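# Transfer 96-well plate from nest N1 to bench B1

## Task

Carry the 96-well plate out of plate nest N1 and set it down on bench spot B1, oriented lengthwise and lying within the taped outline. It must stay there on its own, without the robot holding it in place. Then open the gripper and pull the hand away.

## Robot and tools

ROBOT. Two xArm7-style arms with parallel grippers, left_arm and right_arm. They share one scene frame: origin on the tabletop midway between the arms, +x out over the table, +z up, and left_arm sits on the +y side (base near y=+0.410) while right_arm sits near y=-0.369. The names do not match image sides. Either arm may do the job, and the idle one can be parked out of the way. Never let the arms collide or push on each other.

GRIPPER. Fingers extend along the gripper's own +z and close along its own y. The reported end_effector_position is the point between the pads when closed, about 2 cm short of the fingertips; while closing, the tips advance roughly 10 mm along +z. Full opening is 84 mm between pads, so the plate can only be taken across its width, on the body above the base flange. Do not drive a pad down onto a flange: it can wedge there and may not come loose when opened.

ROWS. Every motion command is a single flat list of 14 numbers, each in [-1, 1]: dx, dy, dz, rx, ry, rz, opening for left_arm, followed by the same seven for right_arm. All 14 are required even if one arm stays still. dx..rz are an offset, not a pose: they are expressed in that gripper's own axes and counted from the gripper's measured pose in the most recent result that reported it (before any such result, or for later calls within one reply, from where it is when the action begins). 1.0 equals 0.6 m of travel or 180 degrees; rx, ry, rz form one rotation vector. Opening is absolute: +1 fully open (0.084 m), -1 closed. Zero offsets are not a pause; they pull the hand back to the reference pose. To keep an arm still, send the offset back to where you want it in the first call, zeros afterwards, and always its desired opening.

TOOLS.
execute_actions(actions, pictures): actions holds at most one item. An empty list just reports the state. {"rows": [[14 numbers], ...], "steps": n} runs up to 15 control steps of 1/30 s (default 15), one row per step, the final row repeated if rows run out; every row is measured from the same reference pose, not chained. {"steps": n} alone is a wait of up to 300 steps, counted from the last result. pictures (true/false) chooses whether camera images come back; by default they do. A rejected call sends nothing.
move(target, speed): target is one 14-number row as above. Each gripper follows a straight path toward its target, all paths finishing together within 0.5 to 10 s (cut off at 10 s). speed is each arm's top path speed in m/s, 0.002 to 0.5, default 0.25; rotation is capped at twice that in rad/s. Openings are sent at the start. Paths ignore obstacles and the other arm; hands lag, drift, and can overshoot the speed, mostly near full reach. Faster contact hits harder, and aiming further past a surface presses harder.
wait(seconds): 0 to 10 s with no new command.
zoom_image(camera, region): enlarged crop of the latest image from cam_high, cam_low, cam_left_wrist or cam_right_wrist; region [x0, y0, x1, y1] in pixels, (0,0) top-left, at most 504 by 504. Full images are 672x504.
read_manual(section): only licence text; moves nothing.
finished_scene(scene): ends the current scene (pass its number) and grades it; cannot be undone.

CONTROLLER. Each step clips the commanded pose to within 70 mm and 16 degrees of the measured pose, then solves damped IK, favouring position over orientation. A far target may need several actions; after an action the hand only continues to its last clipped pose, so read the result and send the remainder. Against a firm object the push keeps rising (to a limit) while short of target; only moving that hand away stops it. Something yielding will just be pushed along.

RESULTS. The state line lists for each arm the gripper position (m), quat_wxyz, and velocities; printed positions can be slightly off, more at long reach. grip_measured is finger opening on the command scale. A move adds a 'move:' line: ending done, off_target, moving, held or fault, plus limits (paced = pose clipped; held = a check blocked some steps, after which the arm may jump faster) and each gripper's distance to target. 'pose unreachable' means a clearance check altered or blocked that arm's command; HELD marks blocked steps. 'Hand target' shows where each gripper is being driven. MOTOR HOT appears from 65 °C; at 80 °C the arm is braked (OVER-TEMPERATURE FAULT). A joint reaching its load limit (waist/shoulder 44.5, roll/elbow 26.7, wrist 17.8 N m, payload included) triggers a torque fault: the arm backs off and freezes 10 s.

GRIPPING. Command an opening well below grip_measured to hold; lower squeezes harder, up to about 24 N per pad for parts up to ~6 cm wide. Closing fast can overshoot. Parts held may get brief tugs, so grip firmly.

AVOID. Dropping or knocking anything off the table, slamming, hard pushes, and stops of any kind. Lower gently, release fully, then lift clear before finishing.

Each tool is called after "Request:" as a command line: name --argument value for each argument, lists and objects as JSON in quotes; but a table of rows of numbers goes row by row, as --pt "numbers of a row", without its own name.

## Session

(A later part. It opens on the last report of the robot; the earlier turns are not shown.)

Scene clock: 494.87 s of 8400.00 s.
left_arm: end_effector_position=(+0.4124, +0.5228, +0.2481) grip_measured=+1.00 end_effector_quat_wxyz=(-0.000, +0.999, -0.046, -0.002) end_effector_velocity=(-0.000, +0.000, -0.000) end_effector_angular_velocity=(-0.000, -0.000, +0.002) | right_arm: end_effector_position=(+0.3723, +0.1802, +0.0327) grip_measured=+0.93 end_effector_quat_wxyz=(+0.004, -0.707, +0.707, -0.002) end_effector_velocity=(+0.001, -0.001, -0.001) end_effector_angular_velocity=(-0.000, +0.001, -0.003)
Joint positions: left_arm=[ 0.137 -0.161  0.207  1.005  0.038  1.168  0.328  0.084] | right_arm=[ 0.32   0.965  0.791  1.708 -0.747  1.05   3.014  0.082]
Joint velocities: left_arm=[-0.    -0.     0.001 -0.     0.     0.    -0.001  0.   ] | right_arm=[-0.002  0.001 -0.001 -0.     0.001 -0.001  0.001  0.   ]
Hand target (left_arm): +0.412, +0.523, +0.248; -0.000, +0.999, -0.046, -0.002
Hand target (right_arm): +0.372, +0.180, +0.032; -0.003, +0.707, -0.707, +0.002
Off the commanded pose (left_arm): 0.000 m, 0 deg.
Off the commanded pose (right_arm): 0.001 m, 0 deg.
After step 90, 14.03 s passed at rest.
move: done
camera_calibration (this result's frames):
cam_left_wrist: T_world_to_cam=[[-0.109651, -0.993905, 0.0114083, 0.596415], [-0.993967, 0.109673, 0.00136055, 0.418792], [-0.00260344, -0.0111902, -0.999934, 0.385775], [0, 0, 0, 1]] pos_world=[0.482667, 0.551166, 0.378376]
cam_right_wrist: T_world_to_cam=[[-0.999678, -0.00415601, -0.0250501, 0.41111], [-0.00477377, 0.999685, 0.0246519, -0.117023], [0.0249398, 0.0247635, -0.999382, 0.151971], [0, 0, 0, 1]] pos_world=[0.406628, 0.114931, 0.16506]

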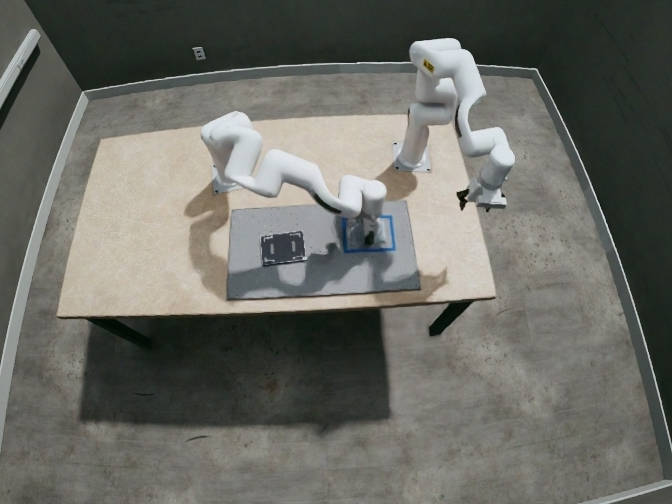

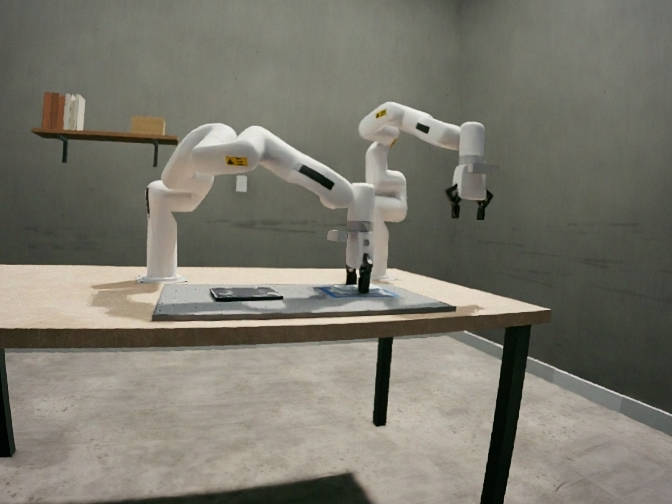

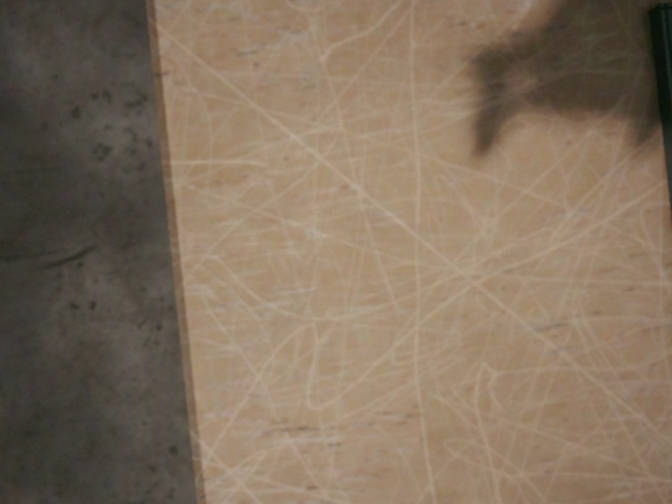

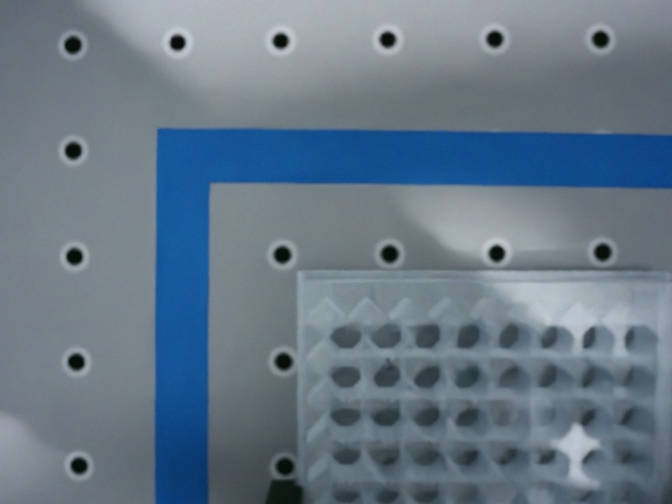

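Contact made (stopped at 0.0327). Release, then retreat.

Request:
execute_actions --actions '[{"rows": [[0,0,0,0,0,0,1, 0,0,-0.001,0,0,0,1]], "steps": 12}]' --pictures false

Request:
move --target '[0, 0, 0, 0, 0, 0, 1, 0, 0, -0.04, 0, 0, 0, 1]' --speed 0.03

Request:
move --target '[0, 0, 0, 0, 0, 0, 1, 0.25, 0, -0.15, 0, 0, 0, 1]' --speed 0.2

Scene clock: 506.27 s of 8400.00 s.
left_arm: end_effector_position=(+0.4124, +0.5228, +0.2481) grip_measured=+1.00 end_effector_quat_wxyz=(-0.000, +0.999, -0.046, -0.002) end_effector_velocity=(-0.000, +0.000, +0.000) end_effector_angular_velocity=(+0.000, -0.001, -0.000) | right_arm: end_effector_position=(+0.3718, +0.1789, +0.0311) grip_measured=+1.00 end_effector_quat_wxyz=(+0.002, -0.707, +0.707, -0.003) end_effector_velocity=(+0.005, +0.007, +0.012) end_effector_angular_velocity=(+0.023, -0.012, -0.005)
Joint positions: left_arm=[ 0.137 -0.161  0.207  1.005  0.038  1.168  0.328  0.084] | right_arm=[ 0.32   0.966  0.79   1.706 -0.746  1.051  3.014  0.084]
Joint velocities: left_arm=[ 0.    -0.001  0.    -0.     0.    -0.     0.    -0.   ] | right_arm=[-0.002 -0.012  0.007  0.012  0.001 -0.003 -0.     0.   ]
Hand target (left_arm): +0.412, +0.523, +0.248; -0.000, +0.999, -0.046, -0.002
Hand target (right_arm): +0.372, +0.180, +0.033; -0.004, +0.707, -0.707, +0.002
Off the commanded pose (left_arm): 0.000 m, 0 deg.
Off the commanded pose (right_arm): 0.003 m, 0 deg.
Steps of this call (steps 1 to 90: nothing new was sent; then 8.00 s passed at rest; steps 91 to 102: all 12 steps of this action). Readings (end_effector_position):
91: left_arm (+0.4124, +0.5228, +0.2481) | right_arm (+0.3722, +0.1799, +0.0321)
92: left_arm (+0.4124, +0.5228, +0.2481) | right_arm (+0.3722, +0.1799, +0.0321)
94: left_arm (+0.4124, +0.5228, +0.2481) | right_arm (+0.3722, +0.1799, +0.0322)
98: left_arm (+0.4124, +0.5228, +0.2481) | right_arm (+0.3715, +0.1784, +0.0302)
102: the state above

Scene clock: 507.67 s of 8400.00 s.
left_arm: end_effector_position=(+0.4124, +0.5228, +0.2481) grip_measured=+1.00 end_effector_quat_wxyz=(-0.000, +0.999, -0.046, -0.002) end_effector_velocity=(+0.000, -0.001, +0.000) end_effector_angular_velocity=(+0.000, -0.000, -0.003) | right_arm: end_effector_position=(+0.3720, +0.1798, +0.0566) grip_measured=+1.00 end_effector_quat_wxyz=(+0.003, -0.707, +0.707, -0.002) end_effector_velocity=(+0.001, -0.002, +0.000) end_effector_angular_velocity=(-0.003, +0.002, -0.002)
Joint positions: left_arm=[ 0.137 -0.161  0.207  1.005  0.038  1.168  0.328  0.084] | right_arm=[ 0.31   0.928  0.812  1.712 -0.723  1.09   3.003  0.084]
Joint velocities: left_arm=[-0.001 -0.    -0.001 -0.     0.     0.     0.001  0.   ] | right_arm=[-0.003 -0.001  0.001 -0.001  0.002  0.004 -0.001 -0.   ]
Hand target (left_arm): +0.412, +0.523, +0.248; -0.000, +0.999, -0.046, -0.002
Hand target (right_arm): +0.372, +0.180, +0.057; -0.003, +0.707, -0.707, +0.002
Off the commanded pose (left_arm): 0.000 m, 0 deg.
Off the commanded pose (right_arm): 0.000 m, 0 deg.
move: done
camera_calibration (this result's frames):
cam_left_wrist: T_world_to_cam=[[-0.109651, -0.993905, 0.0114084, 0.596415], [-0.993967, 0.109673, 0.00136085, 0.418792], [-0.00260375, -0.0111903, -0.999934, 0.385775], [0, 0, 0, 1]] pos_world=[0.482667, 0.551166, 0.378376]
cam_right_wrist: T_world_to_cam=[[-0.999685, -0.00422639, -0.0247545, 0.411416], [-0.00481533, 0.999706, 0.02378, -0.117182], [0.0246467, 0.0238917, -0.999411, 0.176197], [0, 0, 0, 1]] pos_world=[0.406379, 0.114676, 0.189064]

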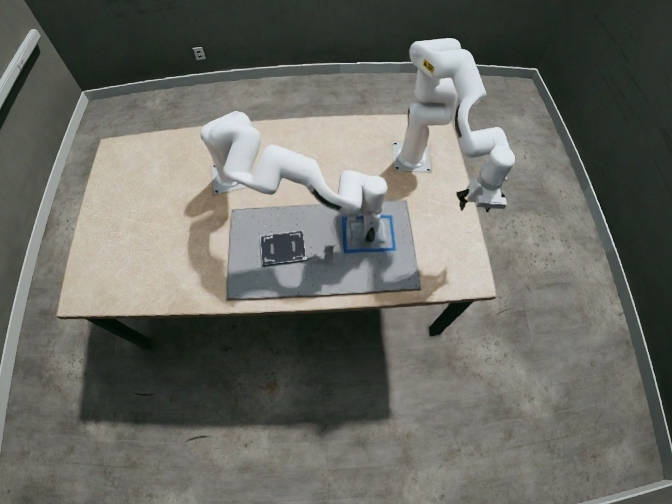

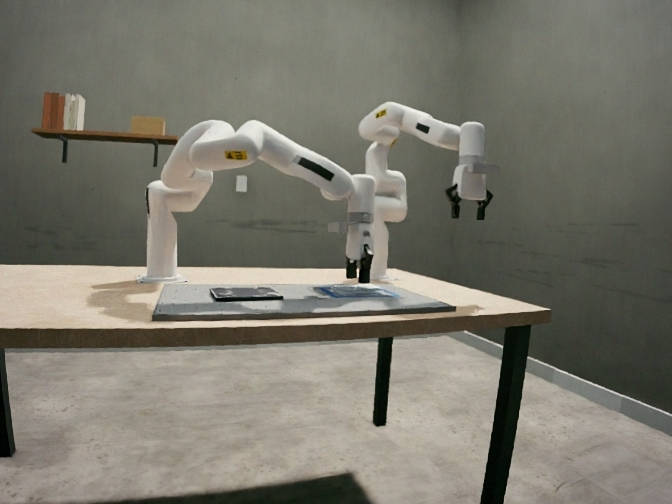

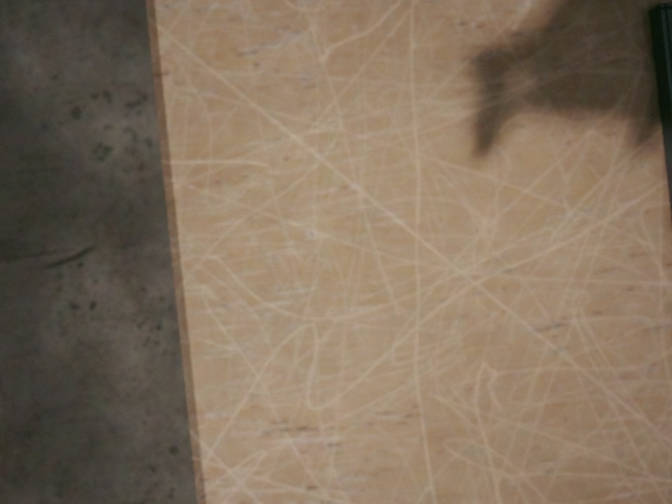

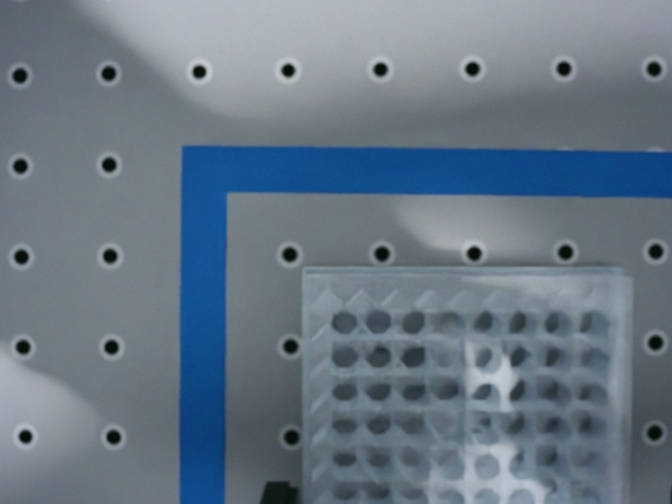

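Scene clock: 509.17 s of 8400.00 s.
left_arm: end_effector_position=(+0.4124, +0.5228, +0.2481) grip_measured=+1.00 end_effector_quat_wxyz=(-0.000, +0.999, -0.046, -0.002) end_effector_velocity=(+0.000, -0.000, +0.000) end_effector_angular_velocity=(-0.001, -0.000, -0.000) | right_arm: end_effector_position=(+0.3707, +0.0294, +0.1450) grip_measured=+1.00 end_effector_quat_wxyz=(+0.002, -0.707, +0.707, -0.003) end_effector_velocity=(+0.001, -0.002, +0.002) end_effector_angular_velocity=(+0.006, -0.002, +0.000)
Joint positions: left_arm=[ 0.137 -0.161  0.207  1.005  0.038  1.168  0.328  0.084] | right_arm=[-0.232  0.399  1.05   1.149 -0.426  0.983  2.771  0.084]
Joint velocities: left_arm=[ 0.     0.    -0.     0.    -0.001 -0.     0.001  0.   ] | right_arm=[-0.016 -0.011  0.009 -0.009  0.01  -0.007 -0.011  0.   ]
Hand target (left_arm): +0.412, +0.523, +0.248; -0.000, +0.999, -0.046, -0.002
Hand target (right_arm): +0.371, +0.029, +0.145; -0.003, +0.707, -0.707, +0.003
Off the commanded pose (left_arm): 0.000 m, 0 deg.
Off the commanded pose (right_arm): 0.002 m, 0 deg.
move: done
camera_calibration (this result's frames):
cam_left_wrist: T_world_to_cam=[[-0.109651, -0.993905, 0.0114083, 0.596415], [-0.993967, 0.109673, 0.00136084, 0.418792], [-0.00260373, -0.0111903, -0.999934, 0.385775], [0, 0, 0, 1]] pos_world=[0.482667, 0.551166, 0.378376]
cam_right_wrist: T_world_to_cam=[[-0.999693, -0.00481595, -0.024324, 0.411667], [-0.00532921, 0.999764, 0.0210804, 0.0316699], [0.0242168, 0.0212035, -0.999482, 0.268381], [0, 0, 0, 1]] pos_world=[0.40521, -0.0353704, 0.277588]

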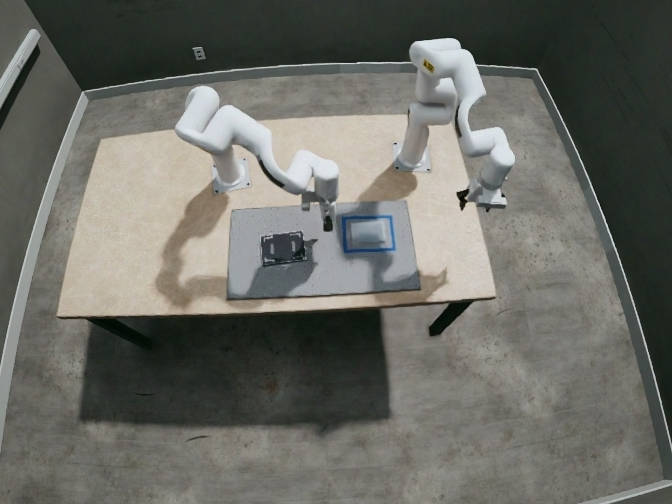

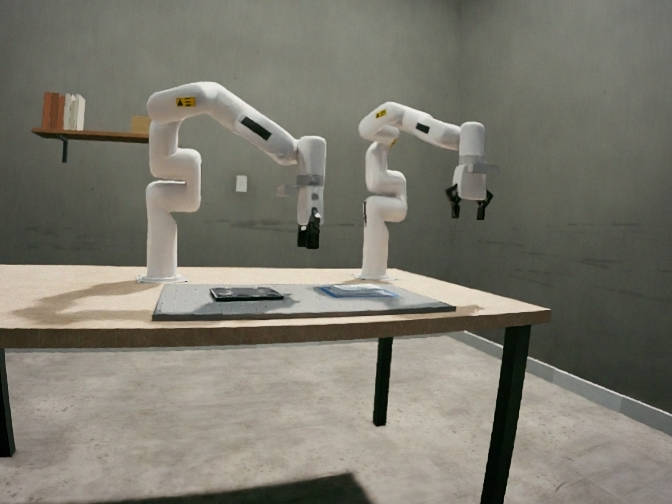

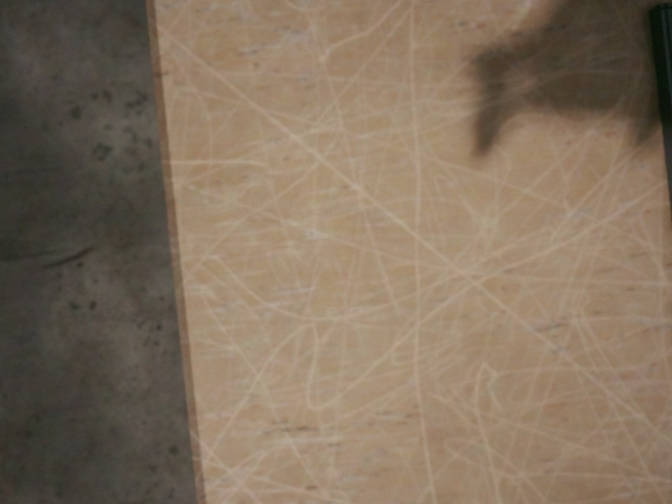

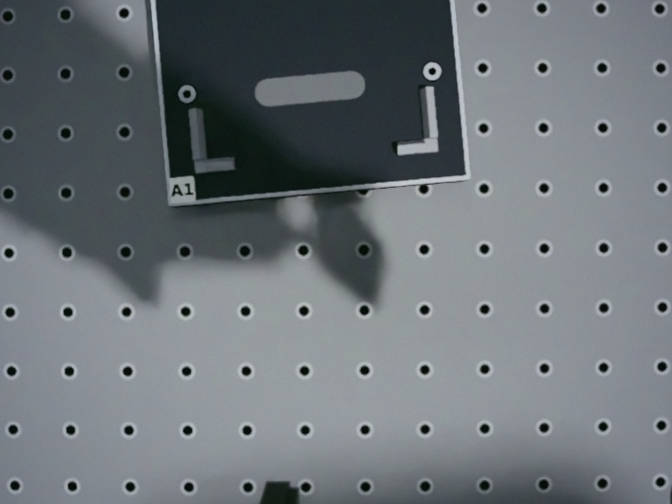

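Request:
finished_scene --scene 1

The scene is finished: the task was done.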